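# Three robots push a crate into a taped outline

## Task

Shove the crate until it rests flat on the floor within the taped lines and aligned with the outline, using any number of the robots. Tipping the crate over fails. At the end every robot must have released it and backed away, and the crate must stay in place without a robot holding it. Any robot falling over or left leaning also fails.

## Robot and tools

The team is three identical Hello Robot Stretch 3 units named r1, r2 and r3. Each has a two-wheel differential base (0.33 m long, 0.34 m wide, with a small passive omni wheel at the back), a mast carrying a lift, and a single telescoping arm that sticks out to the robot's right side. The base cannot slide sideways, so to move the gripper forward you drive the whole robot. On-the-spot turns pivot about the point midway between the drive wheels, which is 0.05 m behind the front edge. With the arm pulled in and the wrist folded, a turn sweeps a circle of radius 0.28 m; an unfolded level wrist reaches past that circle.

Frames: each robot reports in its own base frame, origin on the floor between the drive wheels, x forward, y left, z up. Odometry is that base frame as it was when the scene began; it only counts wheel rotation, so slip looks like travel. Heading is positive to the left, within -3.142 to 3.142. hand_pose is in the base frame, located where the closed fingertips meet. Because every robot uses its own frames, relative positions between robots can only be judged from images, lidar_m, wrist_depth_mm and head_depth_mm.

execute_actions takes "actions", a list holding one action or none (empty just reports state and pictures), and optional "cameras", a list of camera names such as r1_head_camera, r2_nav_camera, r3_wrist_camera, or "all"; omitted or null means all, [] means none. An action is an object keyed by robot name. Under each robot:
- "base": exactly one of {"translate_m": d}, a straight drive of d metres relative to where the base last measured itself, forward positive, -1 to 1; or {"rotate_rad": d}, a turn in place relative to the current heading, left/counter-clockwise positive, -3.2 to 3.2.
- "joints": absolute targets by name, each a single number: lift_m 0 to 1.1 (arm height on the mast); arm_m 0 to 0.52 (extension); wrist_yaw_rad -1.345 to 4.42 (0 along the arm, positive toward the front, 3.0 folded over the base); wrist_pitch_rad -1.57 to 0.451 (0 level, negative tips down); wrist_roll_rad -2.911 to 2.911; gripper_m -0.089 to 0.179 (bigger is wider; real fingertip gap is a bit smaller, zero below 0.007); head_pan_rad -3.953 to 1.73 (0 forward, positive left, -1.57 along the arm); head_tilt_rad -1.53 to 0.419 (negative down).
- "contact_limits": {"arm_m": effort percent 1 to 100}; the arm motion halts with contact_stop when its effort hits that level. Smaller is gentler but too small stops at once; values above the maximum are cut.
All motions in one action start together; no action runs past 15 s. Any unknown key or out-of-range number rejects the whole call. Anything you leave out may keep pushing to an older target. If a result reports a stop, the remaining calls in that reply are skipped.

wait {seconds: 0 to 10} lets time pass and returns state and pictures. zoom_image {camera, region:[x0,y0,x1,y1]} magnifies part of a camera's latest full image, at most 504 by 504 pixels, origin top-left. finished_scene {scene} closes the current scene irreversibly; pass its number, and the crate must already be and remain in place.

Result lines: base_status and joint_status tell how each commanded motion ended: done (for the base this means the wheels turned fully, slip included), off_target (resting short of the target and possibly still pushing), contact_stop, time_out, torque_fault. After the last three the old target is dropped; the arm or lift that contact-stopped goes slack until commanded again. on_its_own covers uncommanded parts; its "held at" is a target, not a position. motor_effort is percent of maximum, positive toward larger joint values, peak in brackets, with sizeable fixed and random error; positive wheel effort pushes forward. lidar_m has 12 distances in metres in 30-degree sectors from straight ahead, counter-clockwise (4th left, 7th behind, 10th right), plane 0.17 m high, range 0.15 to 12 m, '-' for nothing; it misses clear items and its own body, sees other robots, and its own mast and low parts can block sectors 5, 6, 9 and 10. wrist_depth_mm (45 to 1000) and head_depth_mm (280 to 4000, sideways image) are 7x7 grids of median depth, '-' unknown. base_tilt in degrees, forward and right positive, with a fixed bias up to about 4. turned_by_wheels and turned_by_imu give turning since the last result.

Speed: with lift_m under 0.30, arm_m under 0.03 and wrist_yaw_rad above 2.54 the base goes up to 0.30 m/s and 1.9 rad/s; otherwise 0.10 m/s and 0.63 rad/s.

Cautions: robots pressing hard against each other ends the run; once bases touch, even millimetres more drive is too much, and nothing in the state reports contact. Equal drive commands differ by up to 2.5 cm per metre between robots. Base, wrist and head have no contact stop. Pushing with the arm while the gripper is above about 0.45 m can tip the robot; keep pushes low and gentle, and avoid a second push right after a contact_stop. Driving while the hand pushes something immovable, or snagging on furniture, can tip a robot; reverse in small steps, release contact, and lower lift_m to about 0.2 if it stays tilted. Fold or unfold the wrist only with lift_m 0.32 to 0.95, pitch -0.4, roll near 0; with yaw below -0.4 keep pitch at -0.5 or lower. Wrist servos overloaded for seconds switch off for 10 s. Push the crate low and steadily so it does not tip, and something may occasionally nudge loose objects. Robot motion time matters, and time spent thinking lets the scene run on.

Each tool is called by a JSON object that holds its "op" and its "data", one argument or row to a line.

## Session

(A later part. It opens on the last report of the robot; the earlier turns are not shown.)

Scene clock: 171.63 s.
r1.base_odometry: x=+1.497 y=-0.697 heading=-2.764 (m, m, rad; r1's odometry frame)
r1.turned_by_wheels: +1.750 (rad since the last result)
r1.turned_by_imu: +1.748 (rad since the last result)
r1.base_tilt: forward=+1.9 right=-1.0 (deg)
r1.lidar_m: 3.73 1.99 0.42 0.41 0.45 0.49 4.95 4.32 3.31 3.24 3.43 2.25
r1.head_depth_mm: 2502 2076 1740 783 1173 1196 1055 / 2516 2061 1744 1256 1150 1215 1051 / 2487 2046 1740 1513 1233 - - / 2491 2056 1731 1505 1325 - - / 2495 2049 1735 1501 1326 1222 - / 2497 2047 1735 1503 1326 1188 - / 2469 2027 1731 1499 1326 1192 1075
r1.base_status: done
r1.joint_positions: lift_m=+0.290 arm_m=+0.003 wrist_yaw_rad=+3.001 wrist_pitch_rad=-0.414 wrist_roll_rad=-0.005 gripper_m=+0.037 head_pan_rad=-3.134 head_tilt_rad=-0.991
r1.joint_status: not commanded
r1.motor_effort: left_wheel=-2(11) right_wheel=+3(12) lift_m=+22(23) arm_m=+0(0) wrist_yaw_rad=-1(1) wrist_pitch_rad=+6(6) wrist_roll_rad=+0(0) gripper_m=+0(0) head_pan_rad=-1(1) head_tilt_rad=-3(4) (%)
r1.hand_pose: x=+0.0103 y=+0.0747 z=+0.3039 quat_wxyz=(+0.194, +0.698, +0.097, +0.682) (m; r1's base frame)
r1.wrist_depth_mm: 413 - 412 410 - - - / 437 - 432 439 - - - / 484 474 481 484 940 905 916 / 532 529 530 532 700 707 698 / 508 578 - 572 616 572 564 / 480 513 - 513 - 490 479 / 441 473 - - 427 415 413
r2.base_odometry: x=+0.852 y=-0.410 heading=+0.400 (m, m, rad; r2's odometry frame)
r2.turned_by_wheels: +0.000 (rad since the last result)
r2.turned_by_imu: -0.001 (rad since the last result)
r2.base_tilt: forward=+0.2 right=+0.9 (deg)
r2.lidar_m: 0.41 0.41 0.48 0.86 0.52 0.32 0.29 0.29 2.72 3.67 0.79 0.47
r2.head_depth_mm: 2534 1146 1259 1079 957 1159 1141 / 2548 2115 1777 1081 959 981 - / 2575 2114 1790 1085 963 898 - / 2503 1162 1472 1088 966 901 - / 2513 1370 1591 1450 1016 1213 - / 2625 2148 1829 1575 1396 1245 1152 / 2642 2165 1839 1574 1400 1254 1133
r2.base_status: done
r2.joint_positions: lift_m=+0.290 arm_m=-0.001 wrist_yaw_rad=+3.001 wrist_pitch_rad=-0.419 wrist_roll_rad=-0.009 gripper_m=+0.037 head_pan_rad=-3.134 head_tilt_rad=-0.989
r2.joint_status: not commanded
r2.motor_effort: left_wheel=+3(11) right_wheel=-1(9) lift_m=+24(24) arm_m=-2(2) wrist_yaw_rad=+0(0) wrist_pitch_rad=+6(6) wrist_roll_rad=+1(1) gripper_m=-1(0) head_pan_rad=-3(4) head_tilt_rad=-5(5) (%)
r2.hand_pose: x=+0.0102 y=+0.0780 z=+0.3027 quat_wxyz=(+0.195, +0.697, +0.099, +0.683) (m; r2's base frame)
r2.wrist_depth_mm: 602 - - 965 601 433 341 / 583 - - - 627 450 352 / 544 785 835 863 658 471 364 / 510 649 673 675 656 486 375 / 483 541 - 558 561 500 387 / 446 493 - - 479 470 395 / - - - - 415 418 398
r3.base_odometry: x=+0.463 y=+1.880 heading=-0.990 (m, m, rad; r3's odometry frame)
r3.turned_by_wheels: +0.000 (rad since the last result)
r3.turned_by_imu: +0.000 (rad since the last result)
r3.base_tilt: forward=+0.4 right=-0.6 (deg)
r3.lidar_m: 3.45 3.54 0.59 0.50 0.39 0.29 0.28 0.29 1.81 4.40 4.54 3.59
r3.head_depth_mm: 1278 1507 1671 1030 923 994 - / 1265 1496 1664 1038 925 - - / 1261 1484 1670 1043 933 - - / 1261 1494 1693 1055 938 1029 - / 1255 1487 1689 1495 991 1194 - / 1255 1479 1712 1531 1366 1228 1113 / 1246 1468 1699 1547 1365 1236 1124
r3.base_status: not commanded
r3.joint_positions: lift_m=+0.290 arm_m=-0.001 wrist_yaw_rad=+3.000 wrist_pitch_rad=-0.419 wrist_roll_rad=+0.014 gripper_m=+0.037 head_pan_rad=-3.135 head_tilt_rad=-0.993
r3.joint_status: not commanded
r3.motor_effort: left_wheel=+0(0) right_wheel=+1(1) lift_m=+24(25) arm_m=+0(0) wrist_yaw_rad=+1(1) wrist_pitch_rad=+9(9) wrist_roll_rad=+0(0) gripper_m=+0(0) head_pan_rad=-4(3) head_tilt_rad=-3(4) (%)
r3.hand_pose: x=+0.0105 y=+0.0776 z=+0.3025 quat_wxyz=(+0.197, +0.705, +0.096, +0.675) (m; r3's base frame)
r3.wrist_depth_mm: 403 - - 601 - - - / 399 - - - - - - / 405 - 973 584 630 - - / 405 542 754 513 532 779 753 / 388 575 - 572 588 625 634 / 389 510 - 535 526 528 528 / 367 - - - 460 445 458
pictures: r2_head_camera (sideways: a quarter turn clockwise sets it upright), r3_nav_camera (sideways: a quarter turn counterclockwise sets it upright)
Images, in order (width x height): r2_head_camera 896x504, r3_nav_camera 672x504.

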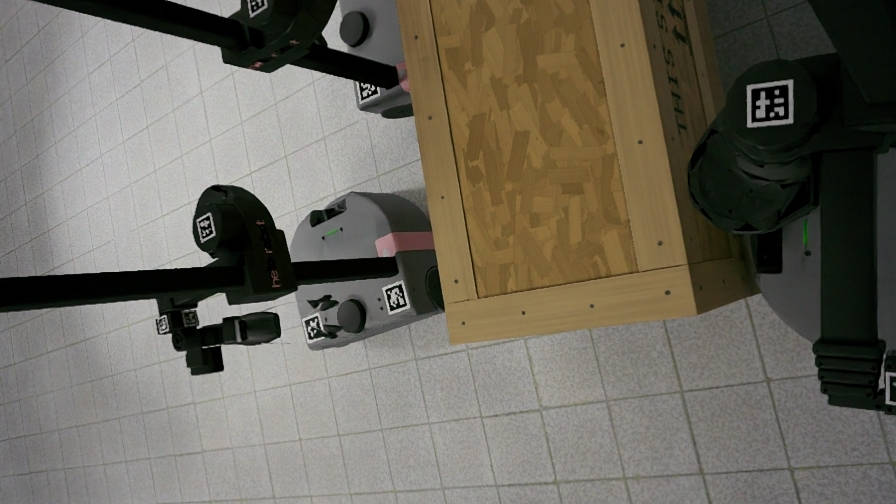

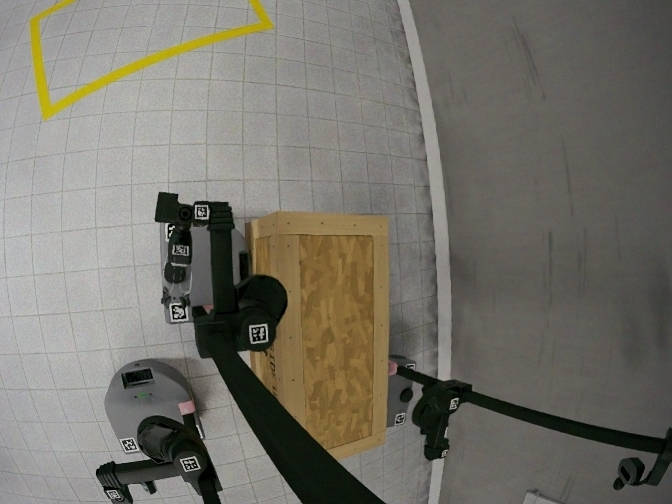

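{"op": "execute_actions", "data": {
  "actions": [
    {"r1":{"base":{"translate_m":0.85}},"r2":{"base":{"translate_m":-0.19}},"r3":{"base":{"translate_m":-0.14}}}
  ],
  "cameras": ["r2_head_camera","r3_head_camera","r1_head_camera"]
}}

Scene clock: 178.90 s.
r1.base_odometry: x=+0.707 y=-1.010 heading=-2.764 (m, m, rad; r1's odometry frame)
r1.turned_by_wheels: +0.000 (rad since the last result)
r1.turned_by_imu: -0.002 (rad since the last result)
r1.base_tilt: forward=+1.9 right=-1.0 (deg)
r1.lidar_m: 2.91 1.91 1.46 1.44 1.12 0.88 1.42 4.36 3.39 3.29 3.49 1.50
r1.head_depth_mm: 2356 1404 1221 1291 1333 1216 1053 / 2504 1673 1245 1428 1330 1216 1052 / 2503 2003 1702 1477 1333 - - / 2491 2046 1742 1501 1326 - - / 2471 2048 1735 1499 1331 1218 - / 2481 2035 1744 1499 1331 1187 - / 2464 2027 1725 1500 1331 1186 1074
r1.base_status: done
r1.joint_positions: lift_m=+0.290 arm_m=+0.003 wrist_yaw_rad=+3.001 wrist_pitch_rad=-0.414 wrist_roll_rad=-0.005 gripper_m=+0.037 head_pan_rad=-3.134 head_tilt_rad=-0.991
r1.joint_status: not commanded
r1.motor_effort: left_wheel=-2(11) right_wheel=+3(9) lift_m=+22(23) arm_m=+0(0) wrist_yaw_rad=+0(1) wrist_pitch_rad=+6(5) wrist_roll_rad=+0(0) gripper_m=+0(0) head_pan_rad=-2(1) head_tilt_rad=-4(4) (%)
r1.hand_pose: x=+0.0103 y=+0.0747 z=+0.3039 quat_wxyz=(+0.194, +0.698, +0.097, +0.682) (m; r1's base frame)
r1.wrist_depth_mm: - - - - - - - / - - - - - - - / 769 941 - - 970 968 884 / 761 775 765 737 708 708 677 / 627 629 - 605 604 575 561 / 535 526 - 527 - 491 482 / 446 473 - - 422 422 411
r2.base_odometry: x=+0.677 y=-0.484 heading=+0.401 (m, m, rad; r2's odometry frame)
r2.turned_by_wheels: +0.000 (rad since the last result)
r2.turned_by_imu: +0.101 (rad since the last result)
r2.base_tilt: forward=+0.3 right=+0.9 (deg)
r2.lidar_m: 0.58 0.59 0.73 0.47 0.30 0.27 0.27 0.34 0.99 3.70 0.96 0.63
r2.head_depth_mm: 2528 2087 1773 1549 959 855 927 / 2574 2119 1780 1547 958 871 - / 2556 2109 1795 1087 961 888 - / 2587 2115 1805 1570 963 914 - / 2589 2135 1809 1562 1389 1222 - / 2599 2157 1833 1572 1389 1254 1148 / 2597 2147 1830 1579 1395 1251 1125
r2.base_status: translate_m off_target (by the wheels' count: -0.1897 of -0.1900)
r2.joint_positions: lift_m=+0.290 arm_m=-0.001 wrist_yaw_rad=+3.001 wrist_pitch_rad=-0.419 wrist_roll_rad=-0.009 gripper_m=+0.037 head_pan_rad=-3.135 head_tilt_rad=-0.990
r2.joint_status: not commanded
r2.on_its_own: left_wheel is at rest, and its effort (-29) is outside its rest range (-18 to +18); right_wheel is at rest, and its effort (-55) is outside its rest range (-18 to +18)
r2.motor_effort: left_wheel=-29(37) right_wheel=-55(78) lift_m=+24(25) arm_m=-2(2) wrist_yaw_rad=+0(0) wrist_pitch_rad=+6(6) wrist_roll_rad=+1(1) gripper_m=+0(0) head_pan_rad=-3(4) head_tilt_rad=-4(5) (%)
r2.hand_pose: x=+0.0103 y=+0.0781 z=+0.3028 quat_wxyz=(+0.195, +0.697, +0.099, +0.683) (m; r2's base frame)
r2.wrist_depth_mm: 265 - 563 - 924 652 505 / 273 - 630 - 986 678 514 / 280 336 666 857 866 698 528 / 287 354 664 685 687 661 531 / 294 379 - 564 567 572 538 / 298 385 - - 474 481 487 / - - - - 414 420 420
r3.base_odometry: x=+0.386 y=+1.997 heading=-0.989 (m, m, rad; r3's odometry frame)
r3.turned_by_wheels: +0.002 (rad since the last result)
r3.turned_by_imu: +0.310 (rad since the last result)
r3.base_tilt: forward=+0.4 right=-0.5 (deg)
r3.lidar_m: 3.52 4.13 0.51 0.29 0.25 0.25 0.29 1.46 2.56 4.42 4.07 3.52
r3.head_depth_mm: 1143 1337 1579 1034 919 841 - / 1172 1379 1602 1032 927 - - / 1205 1421 1652 1468 946 - - / 1239 1475 1684 1515 1077 1233 - / 1281 1523 1727 1519 1347 1218 - / 1319 1584 1754 1518 1362 1228 1120 / 1369 1661 1767 1557 1376 1239 1130
r3.base_status: translate_m off_target (by the wheels' count: -0.1399 of -0.1400)
r3.joint_positions: lift_m=+0.290 arm_m=-0.001 wrist_yaw_rad=+3.000 wrist_pitch_rad=-0.418 wrist_roll_rad=+0.014 gripper_m=+0.037 head_pan_rad=-3.135 head_tilt_rad=-0.993
r3.joint_status: not commanded
r3.on_its_own: right_wheel is at rest, and its effort (-68) is outside its rest range (-18 to +18)
r3.motor_effort: left_wheel=+16(90) right_wheel=-68(83) lift_m=+25(25) arm_m=+0(0) wrist_yaw_rad=+1(0) wrist_pitch_rad=+9(9) wrist_roll_rad=+0(0) gripper_m=+0(0) head_pan_rad=-4(4) head_tilt_rad=-2(3) (%)
r3.hand_pose: x=+0.0104 y=+0.0777 z=+0.3026 quat_wxyz=(+0.196, +0.705, +0.096, +0.675) (m; r3's base frame)
r3.wrist_depth_mm: 214 - 319 429 - - - / 225 - 350 473 - - - / 238 - 378 529 988 993 - / 247 281 420 575 775 780 767 / 263 304 - 593 644 628 637 / 276 329 - 530 517 528 530 / 281 - - - 452 455 455
pictures: r1_head_camera (sideways: a quarter turn clockwise sets it upright), r2_head_camera (sideways: a quarter turn clockwise sets it upright), r3_head_camera (sideways: a quarter turn clockwise sets it upright)
Images, in order (width x height): r1_head_camera 896x504, r2_head_camera 896x504, r3_head_camera 896x504.

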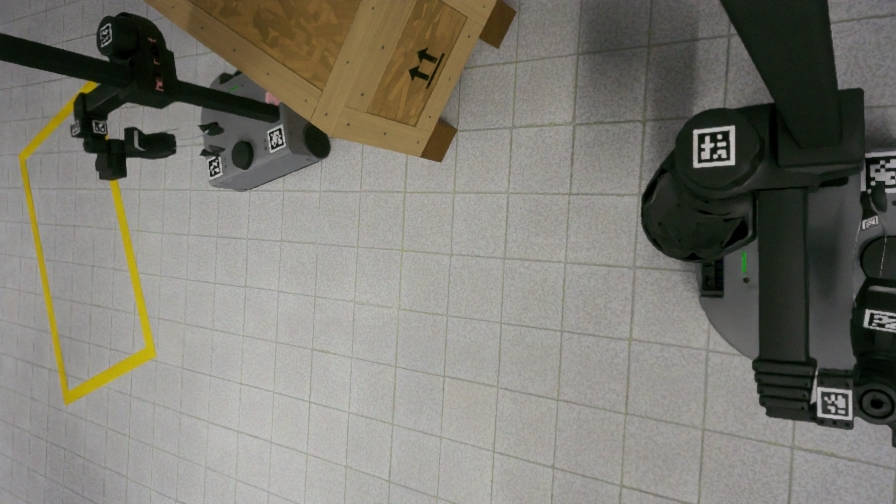

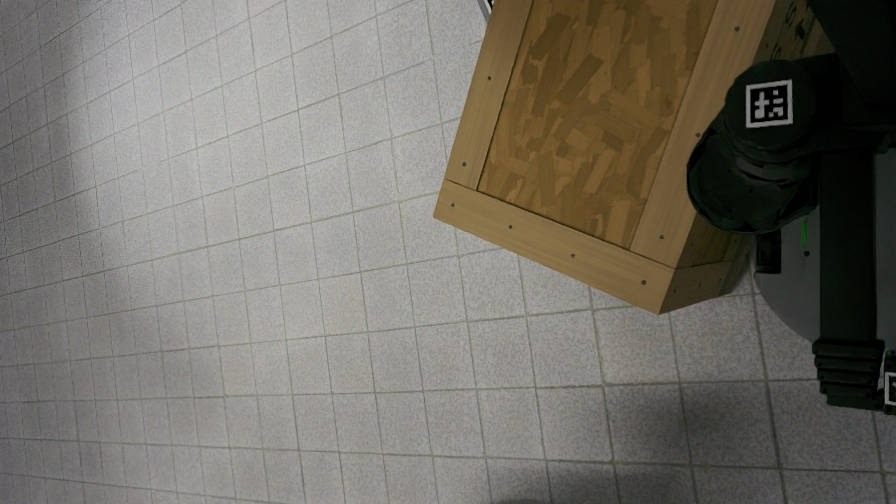

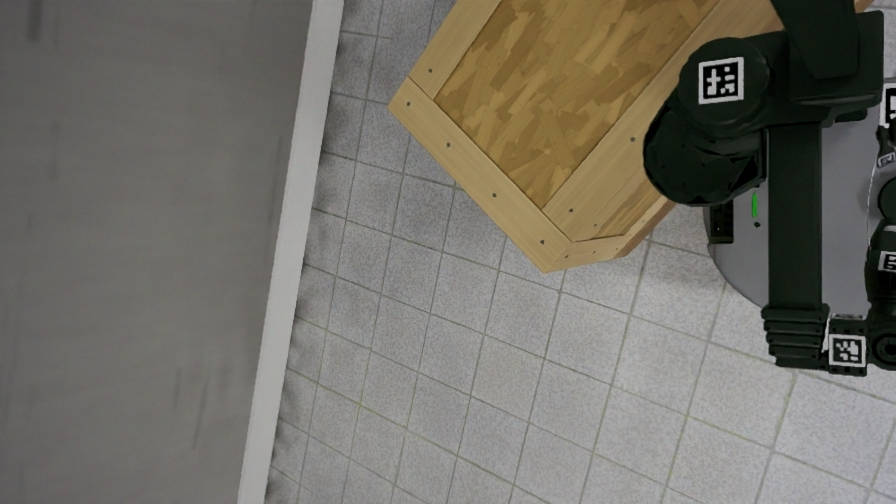

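{"op": "execute_actions", "data": {
  "actions": [
    {"r1":{"base":{"rotate_rad":1.40}},"r2":{"base":{"rotate_rad":1.33}},"r3":{"base":{"rotate_rad":0.905}}}
  ],
  "cameras": []
}}

{"op": "execute_actions", "data": {
  "actions": [
    {"r1":{"base":{"translate_m":0.98}},"r2":{"base":{"translate_m":-0.17}},"r3":{"base":{"translate_m":-0.38}}}
  ],
  "cameras": ["r2_nav_camera","r3_nav_camera"]
}}

Scene clock: 196.00 s.
r1.base_odometry: x=+0.707 y=-1.010 heading=-1.364 (m, m, rad; r1's odometry frame)
r1.turned_by_wheels: +1.400 (rad since the last result)
r1.turned_by_imu: +1.398 (rad since the last result)
r1.base_tilt: forward=+1.9 right=-1.0 (deg)
r1.lidar_m: 1.43 1.46 0.88 0.89 5.35 3.55 3.30 3.33 1.50 2.90 2.33 1.55
r1.head_depth_mm: 2499 2065 1746 1507 1334 1215 1056 / 2514 2067 1745 1507 1340 1213 1055 / 2500 2053 1741 1507 1336 - - / 2485 2049 1737 1506 1324 - - / 2485 2045 1745 1497 1323 1219 - / 2489 2044 1724 1500 1331 1190 - / 2475 2033 1724 1494 1329 1188 1079
r1.base_status: done
r1.joint_positions: lift_m=+0.290 arm_m=+0.003 wrist_yaw_rad=+3.001 wrist_pitch_rad=-0.414 wrist_roll_rad=-0.005 gripper_m=+0.037 head_pan_rad=-3.134 head_tilt_rad=-0.991
r1.joint_status: not commanded
r1.motor_effort: left_wheel=-2(12) right_wheel=+2(11) lift_m=+22(23) arm_m=+0(0) wrist_yaw_rad=+0(0) wrist_pitch_rad=+6(6) wrist_roll_rad=+0(0) gripper_m=-1(0) head_pan_rad=-2(1) head_tilt_rad=-3(3) (%)
r1.hand_pose: x=+0.0103 y=+0.0747 z=+0.3039 quat_wxyz=(+0.194, +0.698, +0.097, +0.682) (m; r1's base frame)
r1.wrist_depth_mm: - - - 824 786 - - / - - - 913 855 871 813 / - - - - 905 833 803 / 811 800 768 733 729 717 677 / 634 624 - 615 594 574 560 / 529 524 - 523 - 485 477 / 446 475 - - 428 418 410
r2.base_odometry: x=+0.677 y=-0.484 heading=+1.731 (m, m, rad; r2's odometry frame)
r2.turned_by_wheels: +1.330 (rad since the last result)
r2.turned_by_imu: +1.312 (rad since the last result)
r2.base_tilt: forward=+0.2 right=+0.9 (deg)
r2.lidar_m: 0.96 0.35 0.28 0.27 0.29 1.09 2.64 1.51 0.73 0.59 0.58 0.63
r2.head_depth_mm: 2396 2052 1605 1520 1370 1226 1144 / 2463 2104 1792 1547 1379 1251 - / 2571 2120 1790 1558 1379 1274 - / 2570 2118 1804 1570 1382 1257 - / 2597 2137 1804 1573 1394 1243 - / 2609 2133 1812 1567 1394 1246 1148 / 2637 2147 1824 1572 1396 1252 1128
r2.base_status: done
r2.joint_positions: lift_m=+0.290 arm_m=-0.001 wrist_yaw_rad=+3.001 wrist_pitch_rad=-0.419 wrist_roll_rad=-0.009 gripper_m=+0.037 head_pan_rad=-3.135 head_tilt_rad=-0.990
r2.joint_status: not commanded
r2.motor_effort: left_wheel=-2(33) right_wheel=+3(32) lift_m=+24(25) arm_m=-2(2) wrist_yaw_rad=+0(1) wrist_pitch_rad=+6(6) wrist_roll_rad=+1(1) gripper_m=+0(1) head_pan_rad=-4(5) head_tilt_rad=-4(4) (%)
r2.hand_pose: x=+0.0103 y=+0.0781 z=+0.3028 quat_wxyz=(+0.195, +0.697, +0.099, +0.683) (m; r2's base frame)
r2.wrist_depth_mm: - - 280 285 290 294 299 / - - 310 317 321 329 332 / 810 746 347 354 360 367 371 / 641 632 392 397 407 415 425 / 538 527 - 451 468 481 490 / 459 488 - - 474 486 483 / - - - - 411 422 423
r3.base_odometry: x=+0.386 y=+1.997 heading=-0.084 (m, m, rad; r3's odometry frame)
r3.turned_by_wheels: +0.905 (rad since the last result)
r3.turned_by_imu: +0.889 (rad since the last result)
r3.base_tilt: forward=+0.4 right=-0.6 (deg)
r3.lidar_m: 1.31 0.32 0.25 0.25 0.27 0.40 2.05 4.40 4.49 3.58 3.51 3.81
r3.head_depth_mm: 1856 1905 1671 1468 1314 1010 - / 2158 1954 1679 1488 1324 - - / 2323 1961 1703 1486 1337 - - / 2359 1992 1712 1508 1344 1233 - / 2397 2035 1740 1522 1352 1214 - / 2444 2034 1749 1538 1361 1227 1119 / 2482 2055 1763 1547 1378 1237 1127
r3.base_status: done
r3.joint_positions: lift_m=+0.290 arm_m=-0.001 wrist_yaw_rad=+3.000 wrist_pitch_rad=-0.418 wrist_roll_rad=+0.014 gripper_m=+0.037 head_pan_rad=-3.135 head_tilt_rad=-0.993
r3.joint_status: not commanded
r3.motor_effort: left_wheel=-2(25) right_wheel=+3(50) lift_m=+25(25) arm_m=+0(0) wrist_yaw_rad=-1(0) wrist_pitch_rad=+9(9) wrist_roll_rad=+0(0) gripper_m=+0(0) head_pan_rad=-4(4) head_tilt_rad=-3(3) (%)
r3.hand_pose: x=+0.0104 y=+0.0777 z=+0.3026 quat_wxyz=(+0.196, +0.705, +0.096, +0.675) (m; r3's base frame)
r3.wrist_depth_mm: 260 - 264 270 271 279 285 / 283 - 293 294 298 301 304 / 315 - 323 328 333 334 336 / 341 350 357 355 369 365 377 / 386 392 - 403 404 421 424 / 442 441 - 445 477 477 485 / 462 - - - 458 459 457
pictures: none
No camera images: the call's "cameras" was empty. Leave "cameras" out to get every camera's image.

Scene clock: 201.03 s.
r1.base_odometry: x=+0.908 y=-1.969 heading=-1.364 (m, m, rad; r1's odometry frame)
r1.turned_by_wheels: +0.000 (rad since the last result)
r1.turned_by_imu: -0.002 (rad since the last result)
r1.base_tilt: forward=+1.9 right=-0.9 (deg)
r1.lidar_m: 0.47 0.48 0.61 1.29 0.72 4.59 4.26 2.07 2.08 2.80 0.77 0.51
r1.head_depth_mm: 2533 2066 1745 1510 1332 1179 1053 / 2497 2068 1744 1511 1335 1215 1054 / 2506 2060 1740 1505 1331 - - / 2497 2045 1733 1499 1328 - - / 2478 2046 1734 1503 1332 1221 - / 2488 2049 1734 1506 1326 1188 - / 2474 2041 1726 1497 1325 1187 1076
r1.base_status: done
r1.joint_positions: lift_m=+0.290 arm_m=+0.003 wrist_yaw_rad=+3.001 wrist_pitch_rad=-0.414 wrist_roll_rad=-0.005 gripper_m=+0.037 head_pan_rad=-3.134 head_tilt_rad=-0.991
r1.joint_status: not commanded
r1.motor_effort: left_wheel=-2(10) right_wheel=+2(9) lift_m=+23(22) arm_m=+0(0) wrist_yaw_rad=+0(1) wrist_pitch_rad=+6(6) wrist_roll_rad=+0(0) gripper_m=+0(1) head_pan_rad=-2(1) head_tilt_rad=-4(4) (%)
r1.hand_pose: x=+0.0103 y=+0.0747 z=+0.3039 quat_wxyz=(+0.194, +0.698, +0.097, +0.682) (m; r1's base frame)
r1.wrist_depth_mm: 643 - - - 838 574 424 / 700 - - - 894 588 436 / 769 641 730 - 880 623 454 / 765 557 707 760 717 626 465 / 639 559 - 605 611 562 465 / 540 528 - 513 - 487 458 / 449 471 - - 425 414 414
r2.base_odometry: x=+0.704 y=-0.652 heading=+1.731 (m, m, rad; r2's odometry frame)
r2.turned_by_wheels: +0.000 (rad since the last result)
r2.turned_by_imu: -0.002 (rad since the last result)
r2.base_tilt: forward=+0.2 right=+0.9 (deg)
r2.lidar_m: 0.80 0.37 0.29 0.29 4.13 2.46 2.49 0.58 0.82 0.65 0.64 0.70
r2.head_depth_mm: 2324 2083 1786 1552 1378 1229 1148 / 2485 2103 1790 1553 1370 1253 - / 2557 2099 1801 1561 1380 1270 - / 2592 2113 1807 1563 1383 1261 - / 2581 2129 1818 1571 1334 1241 - / 2632 2149 1814 966 1227 1242 1149 / 2647 2156 1824 886 1168 1237 1127
r2.base_status: done
r2.joint_positions: lift_m=+0.290 arm_m=-0.001 wrist_yaw_rad=+3.001 wrist_pitch_rad=-0.419 wrist_roll_rad=-0.009 gripper_m=+0.037 head_pan_rad=-3.135 head_tilt_rad=-0.990
r2.joint_status: not commanded
r2.motor_effort: left_wheel=+0(11) right_wheel=+2(6) lift_m=+24(24) arm_m=-2(2) wrist_yaw_rad=+0(0) wrist_pitch_rad=+6(6) wrist_roll_rad=+1(0) gripper_m=+0(0) head_pan_rad=-3(3) head_tilt_rad=-4(4) (%)
r2.hand_pose: x=+0.0103 y=+0.0781 z=+0.3028 quat_wxyz=(+0.195, +0.697, +0.099, +0.683) (m; r2's base frame)
r2.wrist_depth_mm: - - - 302 307 310 316 / - - - 334 340 348 352 / 805 812 793 371 380 387 398 / 644 657 673 418 436 442 448 / 538 545 - 477 497 510 521 / 463 490 - - 476 479 486 / - - - - 414 422 420
r3.base_odometry: x=+0.008 y=+2.029 heading=-0.084 (m, m, rad; r3's odometry frame)
r3.turned_by_wheels: +0.000 (rad since the last result)
r3.turned_by_imu: +0.000 (rad since the last result)
r3.base_tilt: forward=+0.4 right=-0.6 (deg)
r3.lidar_m: 0.82 0.38 0.29 0.29 1.11 1.19 1.81 4.06 4.36 3.70 3.67 3.97
r3.head_depth_mm: 1635 1801 1652 1465 1314 1206 - / 1913 1946 1695 1478 1324 - - / 2236 1973 1701 1499 1336 - - / 2375 1989 1724 1506 1343 1237 - / 2424 2010 1735 1510 1355 1223 - / 2422 2053 1755 1533 1367 1229 1115 / 2445 2067 1755 1545 1374 1232 1127
r3.base_status: done
r3.joint_positions: lift_m=+0.290 arm_m=-0.001 wrist_yaw_rad=+3.000 wrist_pitch_rad=-0.418 wrist_roll_rad=+0.014 gripper_m=+0.037 head_pan_rad=-3.135 head_tilt_rad=-0.993
r3.joint_status: not commanded
r3.motor_effort: left_wheel=-1(12) right_wheel=+2(7) lift_m=+25(24) arm_m=+0(0) wrist_yaw_rad=-1(0) wrist_pitch_rad=+9(9) wrist_roll_rad=+0(0) gripper_m=+0(1) head_pan_rad=-3(3) head_tilt_rad=-2(3) (%)
r3.hand_pose: x=+0.0104 y=+0.0777 z=+0.3026 quat_wxyz=(+0.196, +0.705, +0.096, +0.675) (m; r3's base frame)
r3.wrist_depth_mm: 851 - - 316 306 312 314 / 929 - - 346 339 343 346 / 917 - 954 385 373 381 379 / 748 731 763 429 415 418 427 / 605 603 - 517 457 472 480 / 527 522 - 507 517 508 520 / 458 - - - 455 460 458
pictures: r2_nav_camera (sideways: a quarter turn counterclockwise sets it upright), r3_nav_camera (sideways: a quarter turn counterclockwise sets it upright)
Images, in order (width x height): r2_nav_camera 672x504, r3_nav_camera 672x504.

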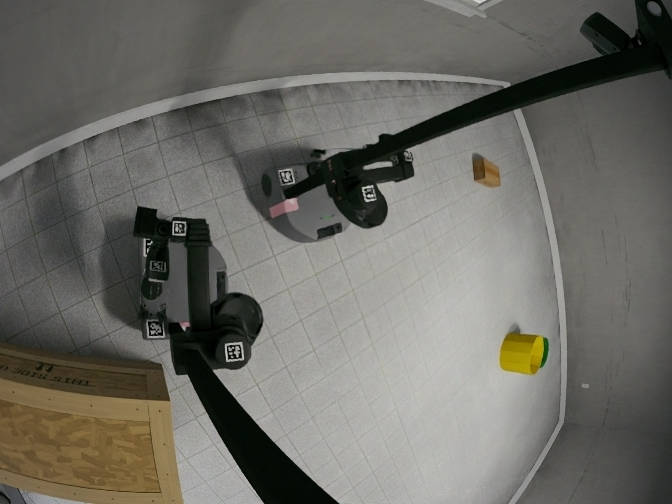

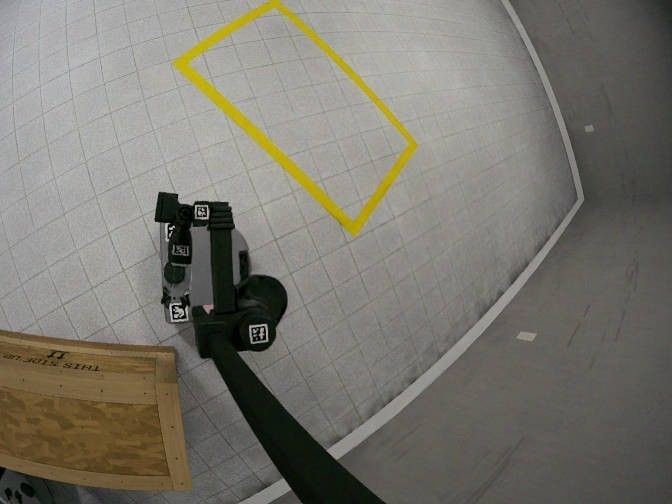

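{"op": "execute_actions", "data": {
  "actions": [
    {"r1":{"base":{"rotate_rad":-1.53}},"r2":{"base":{"rotate_rad":-1.83}},"r3":{"base":{"rotate_rad":-1.84}}}
  ],
  "cameras": ["r2_head_camera","r3_head_camera","r1_head_camera"]
}}

Scene clock: 208.30 s.
r1.base_odometry: x=+0.908 y=-1.969 heading=-2.894 (m, m, rad; r1's odometry frame)
r1.turned_by_wheels: -1.530 (rad since the last result)
r1.turned_by_imu: -1.528 (rad since the last result)
r1.base_tilt: forward=+1.8 right=-1.0 (deg)
r1.lidar_m: 2.38 0.72 0.50 0.47 0.48 0.64 0.72 0.71 4.51 4.26 2.07 2.95
r1.head_depth_mm: 1103 1125 1158 1185 1210 1176 1055 / 1504 1549 1592 1478 1336 1213 1052 / 2310 2002 1733 1512 1335 - - / 2516 2055 1741 1503 1331 - - / 2482 1666 1694 1379 1333 1221 - / 2336 1366 1067 1257 1288 1189 - / 1748 1424 1074 1061 1326 1186 1077
r1.base_status: done
r1.joint_positions: lift_m=+0.290 arm_m=+0.003 wrist_yaw_rad=+3.001 wrist_pitch_rad=-0.414 wrist_roll_rad=-0.005 gripper_m=+0.037 head_pan_rad=-3.134 head_tilt_rad=-0.991
r1.joint_status: not commanded
r1.motor_effort: left_wheel=+4(15) right_wheel=-2(8) lift_m=+23(22) arm_m=+0(0) wrist_yaw_rad=-1(0) wrist_pitch_rad=+5(6) wrist_roll_rad=+0(0) gripper_m=+0(1) head_pan_rad=-1(1) head_tilt_rad=-4(4) (%)
r1.hand_pose: x=+0.0103 y=+0.0747 z=+0.3039 quat_wxyz=(+0.194, +0.698, +0.097, +0.682) (m; r1's base frame)
r1.wrist_depth_mm: 398 - 442 460 495 522 539 / 435 - 486 499 538 582 612 / 462 491 529 546 590 634 679 / 511 523 578 607 641 659 684 / 543 573 - 603 612 574 564 / 538 514 - 508 - 493 471 / 452 469 - - 430 418 413
r2.base_odometry: x=+0.704 y=-0.652 heading=-0.099 (m, m, rad; r2's odometry frame)
r2.turned_by_wheels: -1.830 (rad since the last result)
r2.turned_by_imu: -1.807 (rad since the last result)
r2.base_tilt: forward=+0.3 right=+0.9 (deg)
r2.lidar_m: 0.70 0.65 0.65 0.83 0.48 0.32 0.29 0.29 4.16 2.47 3.54 0.72
r2.head_depth_mm: 2573 2092 1779 1077 957 1087 1147 / 2537 2094 1792 1086 957 943 - / 2572 2100 1804 1089 964 900 - / 2579 2122 1806 1089 963 902 - / 2585 2123 1803 1538 1347 1228 - / 2636 2148 1825 1579 1390 1247 1147 / 2603 2139 1829 1588 1398 1246 1130
r2.base_status: done
r2.joint_positions: lift_m=+0.290 arm_m=-0.001 wrist_yaw_rad=+3.001 wrist_pitch_rad=-0.419 wrist_roll_rad=-0.009 gripper_m=+0.037 head_pan_rad=-3.135 head_tilt_rad=-0.990
r2.joint_status: not commanded
r2.motor_effort: left_wheel=+3(13) right_wheel=-3(7) lift_m=+24(25) arm_m=-2(2) wrist_yaw_rad=-1(0) wrist_pitch_rad=+6(6) wrist_roll_rad=+1(1) gripper_m=+0(0) head_pan_rad=-3(3) head_tilt_rad=-4(5) (%)
r2.hand_pose: x=+0.0103 y=+0.0780 z=+0.3028 quat_wxyz=(+0.195, +0.697, +0.099, +0.683) (m; r2's base frame)
r2.wrist_depth_mm: 536 - - 847 669 562 473 / 523 - - 940 731 587 505 / 498 722 845 869 782 637 533 / 474 635 674 674 680 643 565 / 451 541 - 562 568 564 552 / 420 494 - - 477 481 482 / - - - - 413 418 421
r3.base_odometry: x=+0.008 y=+2.029 heading=-1.924 (m, m, rad; r3's odometry frame)
r3.turned_by_wheels: -1.840 (rad since the last result)
r3.turned_by_imu: -1.809 (rad since the last result)
r3.base_tilt: forward=+0.4 right=-0.6 (deg)
r3.lidar_m: 3.95 3.67 3.73 3.42 0.49 0.32 0.29 1.10 1.12 1.40 2.93 4.13
r3.head_depth_mm: 1672 1889 1658 1030 931 1159 - / 1515 1819 1681 1035 926 - - / 1377 1647 1714 1047 930 - - / 1284 1499 1683 1073 1281 1229 - / 1192 1375 1632 1526 1346 1220 - / 1112 1267 1484 1535 1368 1227 1117 / 1037 1182 1366 1518 1372 1243 1124
r3.base_status: done
r3.joint_positions: lift_m=+0.290 arm_m=-0.001 wrist_yaw_rad=+3.000 wrist_pitch_rad=-0.418 wrist_roll_rad=+0.014 gripper_m=+0.037 head_pan_rad=-3.135 head_tilt_rad=-0.993
r3.joint_status: not commanded
r3.motor_effort: left_wheel=+2(14) right_wheel=-3(9) lift_m=+25(25) arm_m=+0(0) wrist_yaw_rad=+1(1) wrist_pitch_rad=+9(9) wrist_roll_rad=+0(0) gripper_m=+0(0) head_pan_rad=-3(3) head_tilt_rad=-4(4) (%)
r3.hand_pose: x=+0.0104 y=+0.0777 z=+0.3026 quat_wxyz=(+0.196, +0.705, +0.096, +0.675) (m; r3's base frame)
r3.wrist_depth_mm: 588 - - - - - - / 575 - - - - - - / 558 - 987 986 995 - - / 529 719 748 776 788 775 767 / 505 604 - 616 641 626 625 / 483 508 - 549 526 525 527 / 440 - - - 453 465 460
pictures: r1_head_camera (sideways: a quarter turn clockwise sets it upright), r2_head_camera (sideways: a quarter turn clockwise sets it upright), r3_head_camera (sideways: a quarter turn clockwise sets it upright)
Images, in order (width x height): r1_head_camera 896x504, r2_head_camera 896x504, r3_head_camera 896x504.

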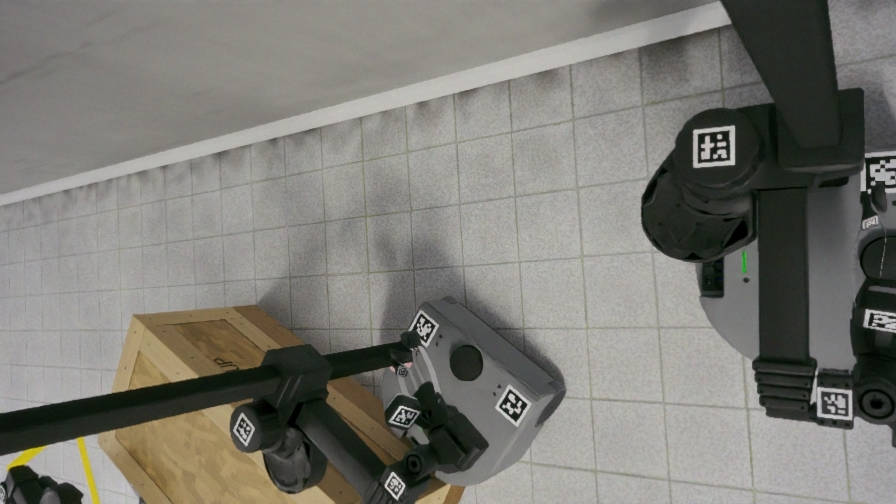

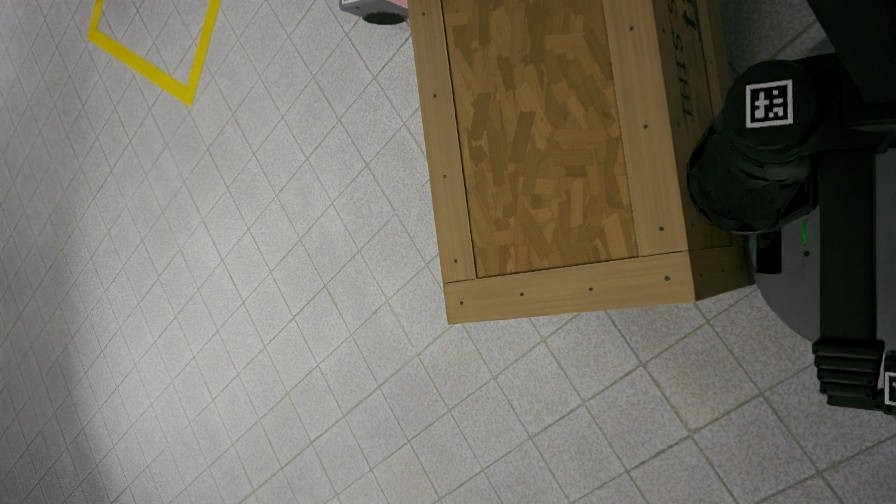

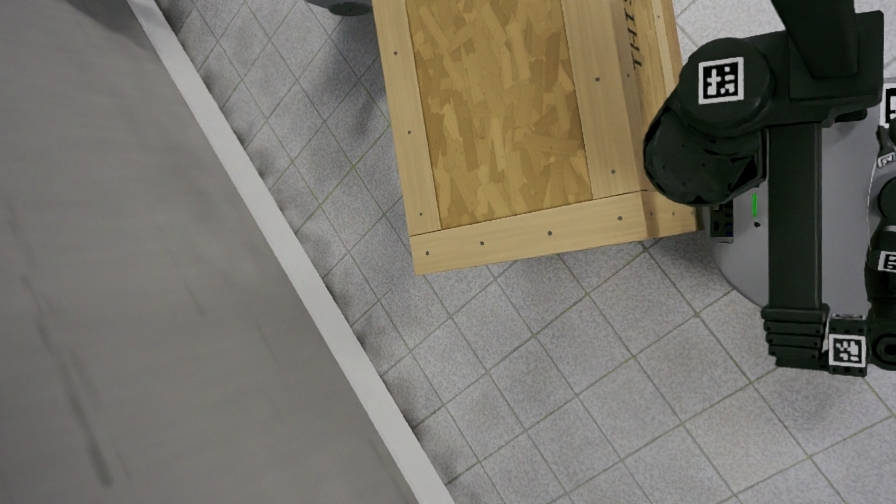

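{"op": "execute_actions", "data": {
  "actions": [
    {"r2":{"base":{"translate_m":-0.22}},"r3":{"base":{"translate_m":-0.23}}}
  ],
  "cameras": ["r2_head_camera","r3_head_camera","r1_head_camera","r2_nav_camera"]
}}

Scene clock: 213.93 s.
r1.base_odometry: x=+0.908 y=-1.969 heading=-2.894 (m, m, rad; r1's odometry frame)
r1.turned_by_wheels: +0.000 (rad since the last result)
r1.turned_by_imu: +0.000 (rad since the last result)
r1.base_tilt: forward=+1.9 right=-1.0 (deg)
r1.lidar_m: 2.37 0.72 0.50 0.47 0.48 0.64 1.24 0.88 4.53 4.25 2.07 2.96
r1.head_depth_mm: 1101 1125 1160 1184 1212 1178 1054 / 1502 1552 1595 1487 1333 1214 1050 / 2305 2009 1737 1505 1333 - - / 2488 2051 1733 1506 1327 - - / 2492 1499 1664 1502 1333 1217 - / 2413 1431 1537 1440 1333 1190 - / 1589 1359 1266 1332 1327 1185 1080
r1.base_status: not commanded
r1.joint_positions: lift_m=+0.290 arm_m=+0.003 wrist_yaw_rad=+3.001 wrist_pitch_rad=-0.414 wrist_roll_rad=-0.005 gripper_m=+0.037 head_pan_rad=-3.134 head_tilt_rad=-0.991
r1.joint_status: not commanded
r1.motor_effort: left_wheel=+4(3) right_wheel=-2(2) lift_m=+23(23) arm_m=-1(0) wrist_yaw_rad=-1(2) wrist_pitch_rad=+6(6) wrist_roll_rad=+0(0) gripper_m=+0(0) head_pan_rad=-2(0) head_tilt_rad=-3(4) (%)
r1.hand_pose: x=+0.0103 y=+0.0747 z=+0.3039 quat_wxyz=(+0.194, +0.698, +0.097, +0.682) (m; r1's base frame)
r1.wrist_depth_mm: 404 - 444 459 486 519 554 / 431 - 474 512 536 567 596 / 462 489 521 555 578 633 679 / 501 519 583 590 639 677 686 / 541 577 - 599 598 575 568 / 526 521 - 510 - 492 476 / 450 466 - - 418 413 411
r2.base_odometry: x=+0.485 y=-0.630 heading=-0.098 (m, m, rad; r2's odometry frame)
r2.turned_by_wheels: +0.001 (rad since the last result)
r2.turned_by_imu: +0.044 (rad since the last result)
r2.base_tilt: forward=+0.2 right=+0.9 (deg)
r2.lidar_m: 0.87 0.82 0.84 0.40 0.28 0.27 0.28 0.36 4.03 2.47 3.66 0.89
r2.head_depth_mm: 2540 2089 1770 1556 957 860 849 / 2541 2107 1781 1547 959 874 - / 2547 2115 1793 1087 960 889 - / 2571 2113 1806 1570 962 963 - / 2588 2131 1803 1574 1386 1227 - / 2616 2140 1809 1583 1399 1245 1142 / 2633 2156 1833 1581 1394 1251 1132
r2.base_status: done
r2.joint_positions: lift_m=+0.290 arm_m=-0.001 wrist_yaw_rad=+3.000 wrist_pitch_rad=-0.418 wrist_roll_rad=-0.009 gripper_m=+0.037 head_pan_rad=-3.135 head_tilt_rad=-0.990
r2.joint_status: not commanded
r2.on_its_own: right_wheel is at rest, and its effort (-37) is outside its rest range (-18 to +18)
r2.motor_effort: left_wheel=+9(28) right_wheel=-37(72) lift_m=+25(25) arm_m=-2(2) wrist_yaw_rad=+1(0) wrist_pitch_rad=+5(5) wrist_roll_rad=+1(1) gripper_m=+0(1) head_pan_rad=-3(4) head_tilt_rad=-4(5) (%)
r2.hand_pose: x=+0.0104 y=+0.0781 z=+0.3029 quat_wxyz=(+0.195, +0.697, +0.099, +0.683) (m; r2's base frame)
r2.wrist_depth_mm: 243 - 471 - 863 707 602 / 253 - 512 - 912 748 630 / 263 308 558 863 869 783 674 / 273 332 604 674 672 695 672 / 281 354 - 552 563 565 576 / 287 360 - - 478 485 488 / - - - - 414 423 422
r3.base_odometry: x=+0.087 y=+2.245 heading=-1.923 (m, m, rad; r3's odometry frame)
r3.turned_by_wheels: +0.000 (rad since the last result)
r3.turned_by_imu: +0.303 (rad since the last result)
r3.base_tilt: forward=+0.5 right=-0.5 (deg)
r3.lidar_m: 3.86 3.83 0.59 0.31 0.26 0.26 0.29 0.94 1.05 1.66 4.13 4.59
r3.head_depth_mm: 1049 1261 1563 1034 917 841 - / 1009 1205 1504 1481 927 - - / 968 1149 1413 1488 945 - - / 931 1094 1340 1504 1343 1235 - / 899 1056 1267 1474 1353 1225 - / 870 1010 1208 1457 1362 1231 1116 / 844 977 1156 1424 1374 1237 1124
r3.base_status: translate_m off_target (by the wheels' count: -0.2297 of -0.2300)
r3.joint_positions: lift_m=+0.290 arm_m=-0.001 wrist_yaw_rad=+3.001 wrist_pitch_rad=-0.418 wrist_roll_rad=+0.014 gripper_m=+0.037 head_pan_rad=-3.136 head_tilt_rad=-0.993
r3.joint_status: not commanded
r3.on_its_own: left_wheel is at rest, and its effort (-25) is outside its rest range (-18 to +18); right_wheel is at rest, and its effort (-59) is outside its rest range (-18 to +18)
r3.motor_effort: left_wheel=-25(51) right_wheel=-59(83) lift_m=+25(25) arm_m=+0(0) wrist_yaw_rad=+0(1) wrist_pitch_rad=+9(9) wrist_roll_rad=+0(0) gripper_m=+0(1) head_pan_rad=-4(3) head_tilt_rad=-4(3) (%)
r3.hand_pose: x=+0.0103 y=+0.0777 z=+0.3027 quat_wxyz=(+0.196, +0.705, +0.096, +0.675) (m; r3's base frame)
r3.wrist_depth_mm: 221 - 342 484 - - - / 229 - 376 520 - - - / 242 - 411 586 - - - / 254 289 440 642 780 772 777 / 269 312 - 618 646 618 627 / 280 333 - 536 522 524 536 / 281 - - - 451 458 458
pictures: r1_head_camera (sideways: a quarter turn clockwise sets it upright), r2_head_camera (sideways: a quarter turn clockwise sets it upright), r2_nav_camera (sideways: a quarter turn counterclockwise sets it upright), r3_head_camera (sideways: a quarter turn clockwise sets it upright)
Images, in order (width x height): r1_head_camera 896x504, r2_head_camera 896x504, r2_nav_camera 672x504, r3_head_camera 896x504.

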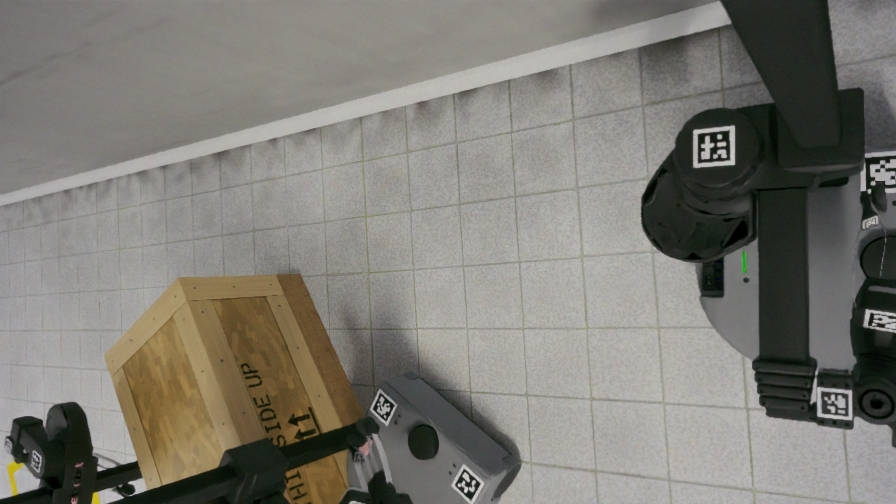

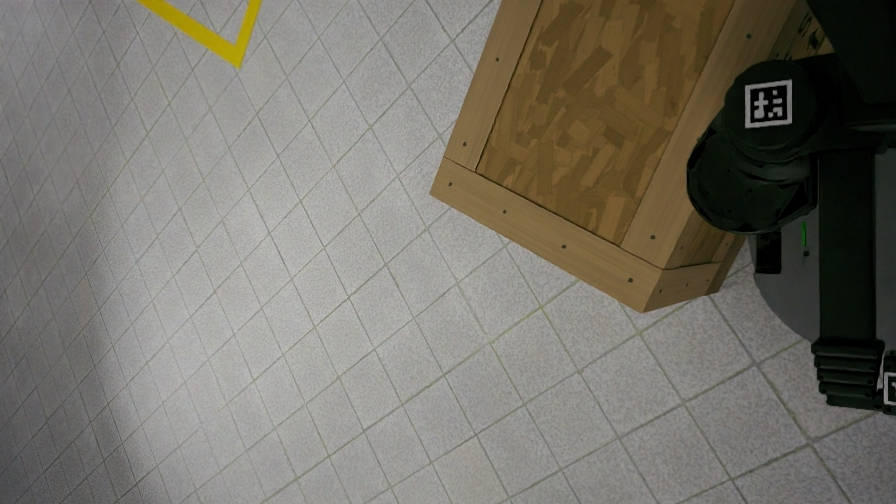

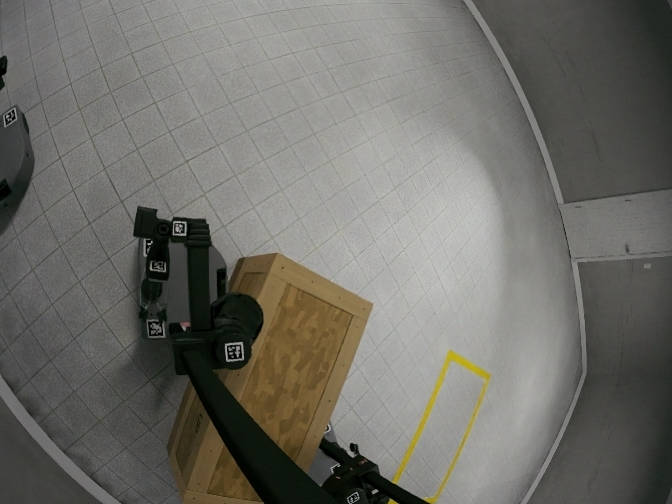

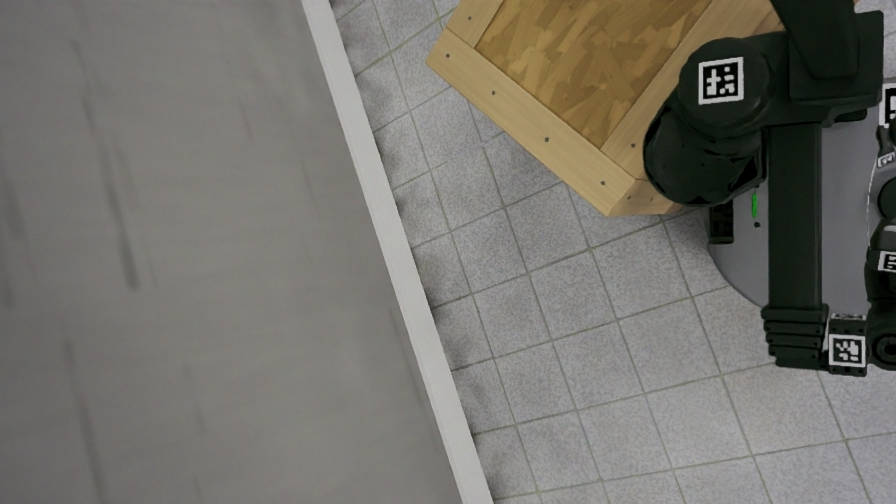

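{"op": "execute_actions", "data": {
  "actions": [
    {"r1":{"base":{"rotate_rad":-0.035}},"r2":{"base":{"rotate_rad":1.32}},"r3":{"base":{"rotate_rad":0.90}}}
  ],
  "cameras": []
}}

{"op": "execute_actions", "data": {
  "actions": [
    {"r1":{"base":{"translate_m":-0.18}},"r2":{"base":{"translate_m":-0.11}},"r3":{"base":{"translate_m":-0.55}}}
  ],
  "cameras": ["r1_head_camera","r3_nav_camera"]
}}

Scene clock: 244.33 s.
r1.base_odometry: x=+0.908 y=-1.969 heading=-2.929 (m, m, rad; r1's odometry frame)
r1.turned_by_wheels: -0.035 (rad since the last result)
r1.turned_by_imu: -0.035 (rad since the last result)
r1.base_tilt: forward=+1.9 right=-1.0 (deg)
r1.lidar_m: 2.80 0.75 0.51 0.47 0.48 0.62 1.25 0.89 4.53 4.24 2.07 2.12
r1.head_depth_mm: 1016 1051 1092 1133 1182 1178 1051 / 1343 1409 1487 1452 1339 1209 1051 / 1989 1954 1742 1505 1330 - - / 2480 2045 1741 1495 1330 - - / 2492 1504 1667 1505 1330 1216 - / 2420 1450 1576 1480 1326 1188 - / 1602 1429 1410 1268 1293 1189 1075
r1.base_status: done
r1.joint_positions: lift_m=+0.290 arm_m=+0.003 wrist_yaw_rad=+3.001 wrist_pitch_rad=-0.414 wrist_roll_rad=-0.005 gripper_m=+0.037 head_pan_rad=-3.134 head_tilt_rad=-0.991
r1.joint_status: not commanded
r1.motor_effort: left_wheel=+4(13) right_wheel=-2(8) lift_m=+22(23) arm_m=+0(1) wrist_yaw_rad=+0(0) wrist_pitch_rad=+6(6) wrist_roll_rad=+0(0) gripper_m=+0(1) head_pan_rad=-2(2) head_tilt_rad=-4(4) (%)
r1.hand_pose: x=+0.0103 y=+0.0747 z=+0.3039 quat_wxyz=(+0.194, +0.698, +0.097, +0.682) (m; r1's base frame)
r1.wrist_depth_mm: 395 - 442 465 497 532 562 / 420 - 475 512 537 577 624 / 458 475 525 545 596 657 708 / 493 526 581 602 658 673 713 / 523 558 - 606 608 574 563 / 527 510 - 513 - 482 465 / 455 468 - - 427 417 414
r2.base_odometry: x=+0.485 y=-0.630 heading=+1.222 (m, m, rad; r2's odometry frame)
r2.turned_by_wheels: +1.320 (rad since the last result)
r2.turned_by_imu: +1.302 (rad since the last result)
r2.base_tilt: forward=+0.2 right=+1.0 (deg)
r2.lidar_m: 0.60 0.32 0.27 0.27 0.30 3.93 2.47 2.47 0.89 0.91 0.82 0.82
r2.head_depth_mm: 2528 2073 1779 1556 1375 1227 1144 / 2531 2102 1783 1550 1381 1253 - / 2566 2106 1782 1558 1375 1272 - / 2600 2103 1807 1566 1383 1265 - / 2600 2116 1796 1577 1382 1243 - / 2445 2151 1814 1580 1391 1246 1148 / 2356 2143 1826 1570 1395 1256 1133
r2.base_status: done
r2.joint_positions: lift_m=+0.290 arm_m=-0.001 wrist_yaw_rad=+3.000 wrist_pitch_rad=-0.418 wrist_roll_rad=-0.009 gripper_m=+0.037 head_pan_rad=-3.135 head_tilt_rad=-0.990
r2.joint_status: not commanded
r2.motor_effort: left_wheel=+0(20) right_wheel=+2(22) lift_m=+25(25) arm_m=-3(3) wrist_yaw_rad=+0(1) wrist_pitch_rad=+5(5) wrist_roll_rad=+1(1) gripper_m=+0(0) head_pan_rad=-3(3) head_tilt_rad=-3(4) (%)
r2.hand_pose: x=+0.0104 y=+0.0781 z=+0.3029 quat_wxyz=(+0.195, +0.697, +0.099, +0.683) (m; r2's base frame)
r2.wrist_depth_mm: - - 283 281 279 277 273 / - - 315 312 310 305 304 / 809 745 351 349 344 340 335 / 645 627 393 395 390 382 379 / 546 535 - 449 439 435 430 / 460 490 - - 473 476 470 / - - - - 414 422 422
r3.base_odometry: x=+0.087 y=+2.245 heading=-1.023 (m, m, rad; r3's odometry frame)
r3.turned_by_wheels: +0.900 (rad since the last result)
r3.turned_by_imu: +0.884 (rad since the last result)
r3.base_tilt: forward=+0.5 right=-0.6 (deg)
r3.lidar_m: 4.01 0.35 0.26 0.26 0.27 0.94 0.99 1.37 4.03 4.30 3.93 3.81
r3.head_depth_mm: 892 1029 1223 1421 1318 1200 - / 943 1103 1324 1480 1324 - - / 1000 1178 1436 1494 1335 - - / 1069 1277 1579 1519 1346 1234 - / 1138 1373 1669 1523 1351 1221 - / 1226 1509 1720 1538 1356 1229 1118 / 1327 1665 1758 1547 1381 1236 1129
r3.base_status: done
r3.joint_positions: lift_m=+0.290 arm_m=+0.000 wrist_yaw_rad=+3.001 wrist_pitch_rad=-0.418 wrist_roll_rad=+0.014 gripper_m=+0.037 head_pan_rad=-3.136 head_tilt_rad=-0.993
r3.joint_status: not commanded
r3.motor_effort: left_wheel=-2(28) right_wheel=+3(37) lift_m=+25(25) arm_m=+0(0) wrist_yaw_rad=-1(0) wrist_pitch_rad=+9(9) wrist_roll_rad=+0(0) gripper_m=+1(0) head_pan_rad=-3(3) head_tilt_rad=-4(2) (%)
r3.hand_pose: x=+0.0103 y=+0.0777 z=+0.3027 quat_wxyz=(+0.196, +0.705, +0.096, +0.675) (m; r3's base frame)
r3.wrist_depth_mm: 255 - 267 278 285 292 302 / 279 - 292 301 308 316 328 / 299 - 318 332 340 353 366 / 675 337 354 367 382 401 413 / 607 383 - 401 427 451 467 / 513 427 - 456 501 503 512 / 454 - - - 447 456 454
pictures: none
No camera images: the call's "cameras" was empty. Leave "cameras" out to get every camera's image.

Scene clock: 247.80 s.
r1.base_odometry: x=+1.084 y=-1.931 heading=-2.929 (m, m, rad; r1's odometry frame)
r1.turned_by_wheels: +0.000 (rad since the last result)
r1.turned_by_imu: +0.000 (rad since the last result)
r1.base_tilt: forward=+1.9 right=-1.0 (deg)
r1.lidar_m: 2.74 0.72 0.49 0.46 0.46 0.59 1.10 0.71 0.86 4.27 2.19 2.20
r1.head_depth_mm: 979 1014 1051 1091 1140 1158 1055 / 1298 1364 1429 1445 1328 1211 1051 / 1932 1938 1742 1510 1334 - - / 2360 1943 1745 1504 1331 - - / 2007 1883 1537 1503 1326 1217 - / 2478 1431 1388 1500 1331 1191 - / 2469 1426 1292 1455 1184 1186 1076
r1.base_status: done
r1.joint_positions: lift_m=+0.290 arm_m=+0.003 wrist_yaw_rad=+3.001 wrist_pitch_rad=-0.414 wrist_roll_rad=-0.005 gripper_m=+0.037 head_pan_rad=-3.134 head_tilt_rad=-0.991
r1.joint_status: not commanded
r1.motor_effort: left_wheel=+3(11) right_wheel=-2(9) lift_m=+22(23) arm_m=-1(0) wrist_yaw_rad=+0(1) wrist_pitch_rad=+6(6) wrist_roll_rad=+0(0) gripper_m=-1(0) head_pan_rad=-2(2) head_tilt_rad=-3(4) (%)
r1.hand_pose: x=+0.0103 y=+0.0747 z=+0.3039 quat_wxyz=(+0.194, +0.698, +0.097, +0.682) (m; r1's base frame)
r1.wrist_depth_mm: 387 - 428 448 483 516 549 / 404 - 462 483 519 564 616 / 434 458 505 529 577 633 687 / 479 498 550 566 632 664 704 / 513 544 - 605 606 570 566 / 522 510 - 513 - 492 469 / 444 470 - - 428 415 408
r2.base_odometry: x=+0.448 y=-0.733 heading=+1.221 (m, m, rad; r2's odometry frame)
r2.turned_by_wheels: +0.000 (rad since the last result)
r2.turned_by_imu: -0.001 (rad since the last result)
r2.base_tilt: forward=+0.2 right=+0.9 (deg)
r2.lidar_m: 0.65 0.35 0.29 0.29 3.88 3.86 2.37 2.36 2.06 0.72 0.91 0.90
r2.head_depth_mm: 2536 2097 1788 1549 1366 1229 1142 / 2559 2099 1788 1557 1371 1257 - / 2560 2120 1792 1568 1382 1273 - / 2566 2121 1794 1569 1385 1259 - / 2601 2122 1808 1558 1396 1243 - / 2439 2124 1812 1571 1393 1242 1146 / 2265 2145 1815 1572 1396 1241 1130
r2.base_status: done
r2.joint_positions: lift_m=+0.290 arm_m=-0.001 wrist_yaw_rad=+3.000 wrist_pitch_rad=-0.418 wrist_roll_rad=-0.009 gripper_m=+0.037 head_pan_rad=-3.135 head_tilt_rad=-0.990
r2.joint_status: not commanded
r2.motor_effort: left_wheel=-1(10) right_wheel=+2(8) lift_m=+25(25) arm_m=-2(3) wrist_yaw_rad=+1(1) wrist_pitch_rad=+5(6) wrist_roll_rad=+1(1) gripper_m=+1(0) head_pan_rad=-3(4) head_tilt_rad=-3(3) (%)
r2.hand_pose: x=+0.0104 y=+0.0781 z=+0.3029 quat_wxyz=(+0.195, +0.697, +0.099, +0.683) (m; r2's base frame)
r2.wrist_depth_mm: - - 305 303 299 296 294 / - - 336 338 332 327 322 / 824 826 377 372 368 367 362 / 653 649 422 420 419 408 404 / 536 542 - 480 465 467 459 / 457 493 - - 474 484 489 / - - - - 413 422 423
r3.base_odometry: x=-0.199 y=+2.714 heading=-1.023 (m, m, rad; r3's odometry frame)
r3.turned_by_wheels: +0.000 (rad since the last result)
r3.turned_by_imu: +0.001 (rad since the last result)
r3.base_tilt: forward=+0.4 right=-0.6 (deg)
r3.lidar_m: 0.94 0.42 0.47 0.66 0.49 0.48 0.50 0.69 2.05 4.04 4.42 4.29
r3.head_depth_mm: 440 508 604 743 969 1170 - / 464 542 653 817 1109 - - / 493 582 710 911 1242 - - / 525 627 781 1035 1313 1238 - / 562 682 865 1186 1352 1225 - / 606 742 971 1389 1358 1227 1116 / 654 820 1105 1492 1371 1236 1125
r3.base_status: done
r3.joint_positions: lift_m=+0.290 arm_m=+0.000 wrist_yaw_rad=+3.001 wrist_pitch_rad=-0.418 wrist_roll_rad=+0.014 gripper_m=+0.037 head_pan_rad=-3.136 head_tilt_rad=-0.993
r3.joint_status: not commanded
r3.motor_effort: left_wheel=-2(12) right_wheel=+3(7) lift_m=+25(25) arm_m=+0(1) wrist_yaw_rad=+0(1) wrist_pitch_rad=+9(9) wrist_roll_rad=+0(0) gripper_m=+0(0) head_pan_rad=-3(3) head_tilt_rad=-4(4) (%)
r3.hand_pose: x=+0.0103 y=+0.0777 z=+0.3027 quat_wxyz=(+0.196, +0.705, +0.096, +0.675) (m; r3's base frame)
r3.wrist_depth_mm: 418 - 748 - - 480 342 / 437 - 808 - - 498 364 / 449 - 871 983 888 501 396 / 467 563 744 748 774 502 439 / 471 576 - 600 643 510 497 / 485 522 - 545 528 525 526 / 460 - - - 452 457 457
pictures: r1_head_camera (sideways: a quarter turn clockwise sets it upright), r3_nav_camera (sideways: a quarter turn counterclockwise sets it upright)
Images, in order (width x height): r1_head_camera 896x504, r3_nav_camera 672x504.

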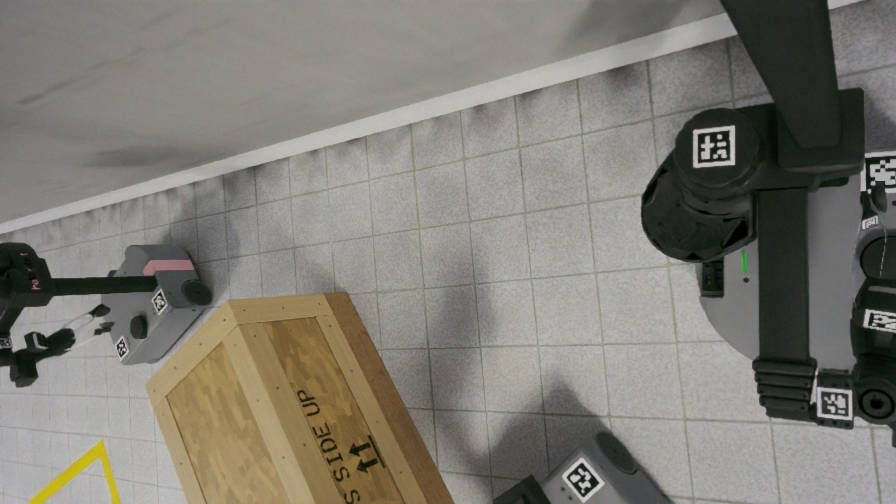

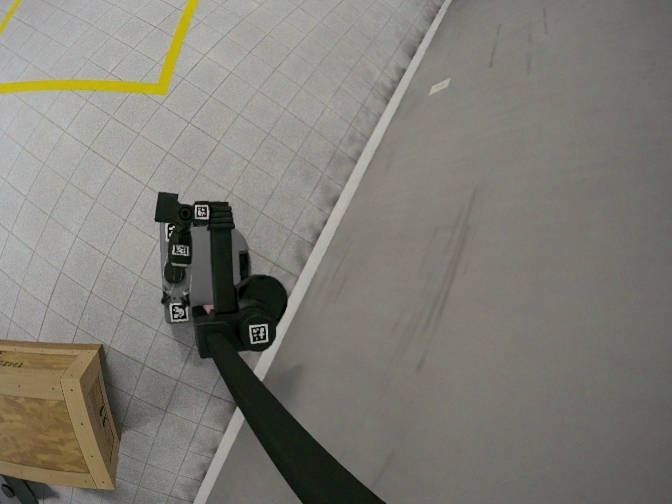

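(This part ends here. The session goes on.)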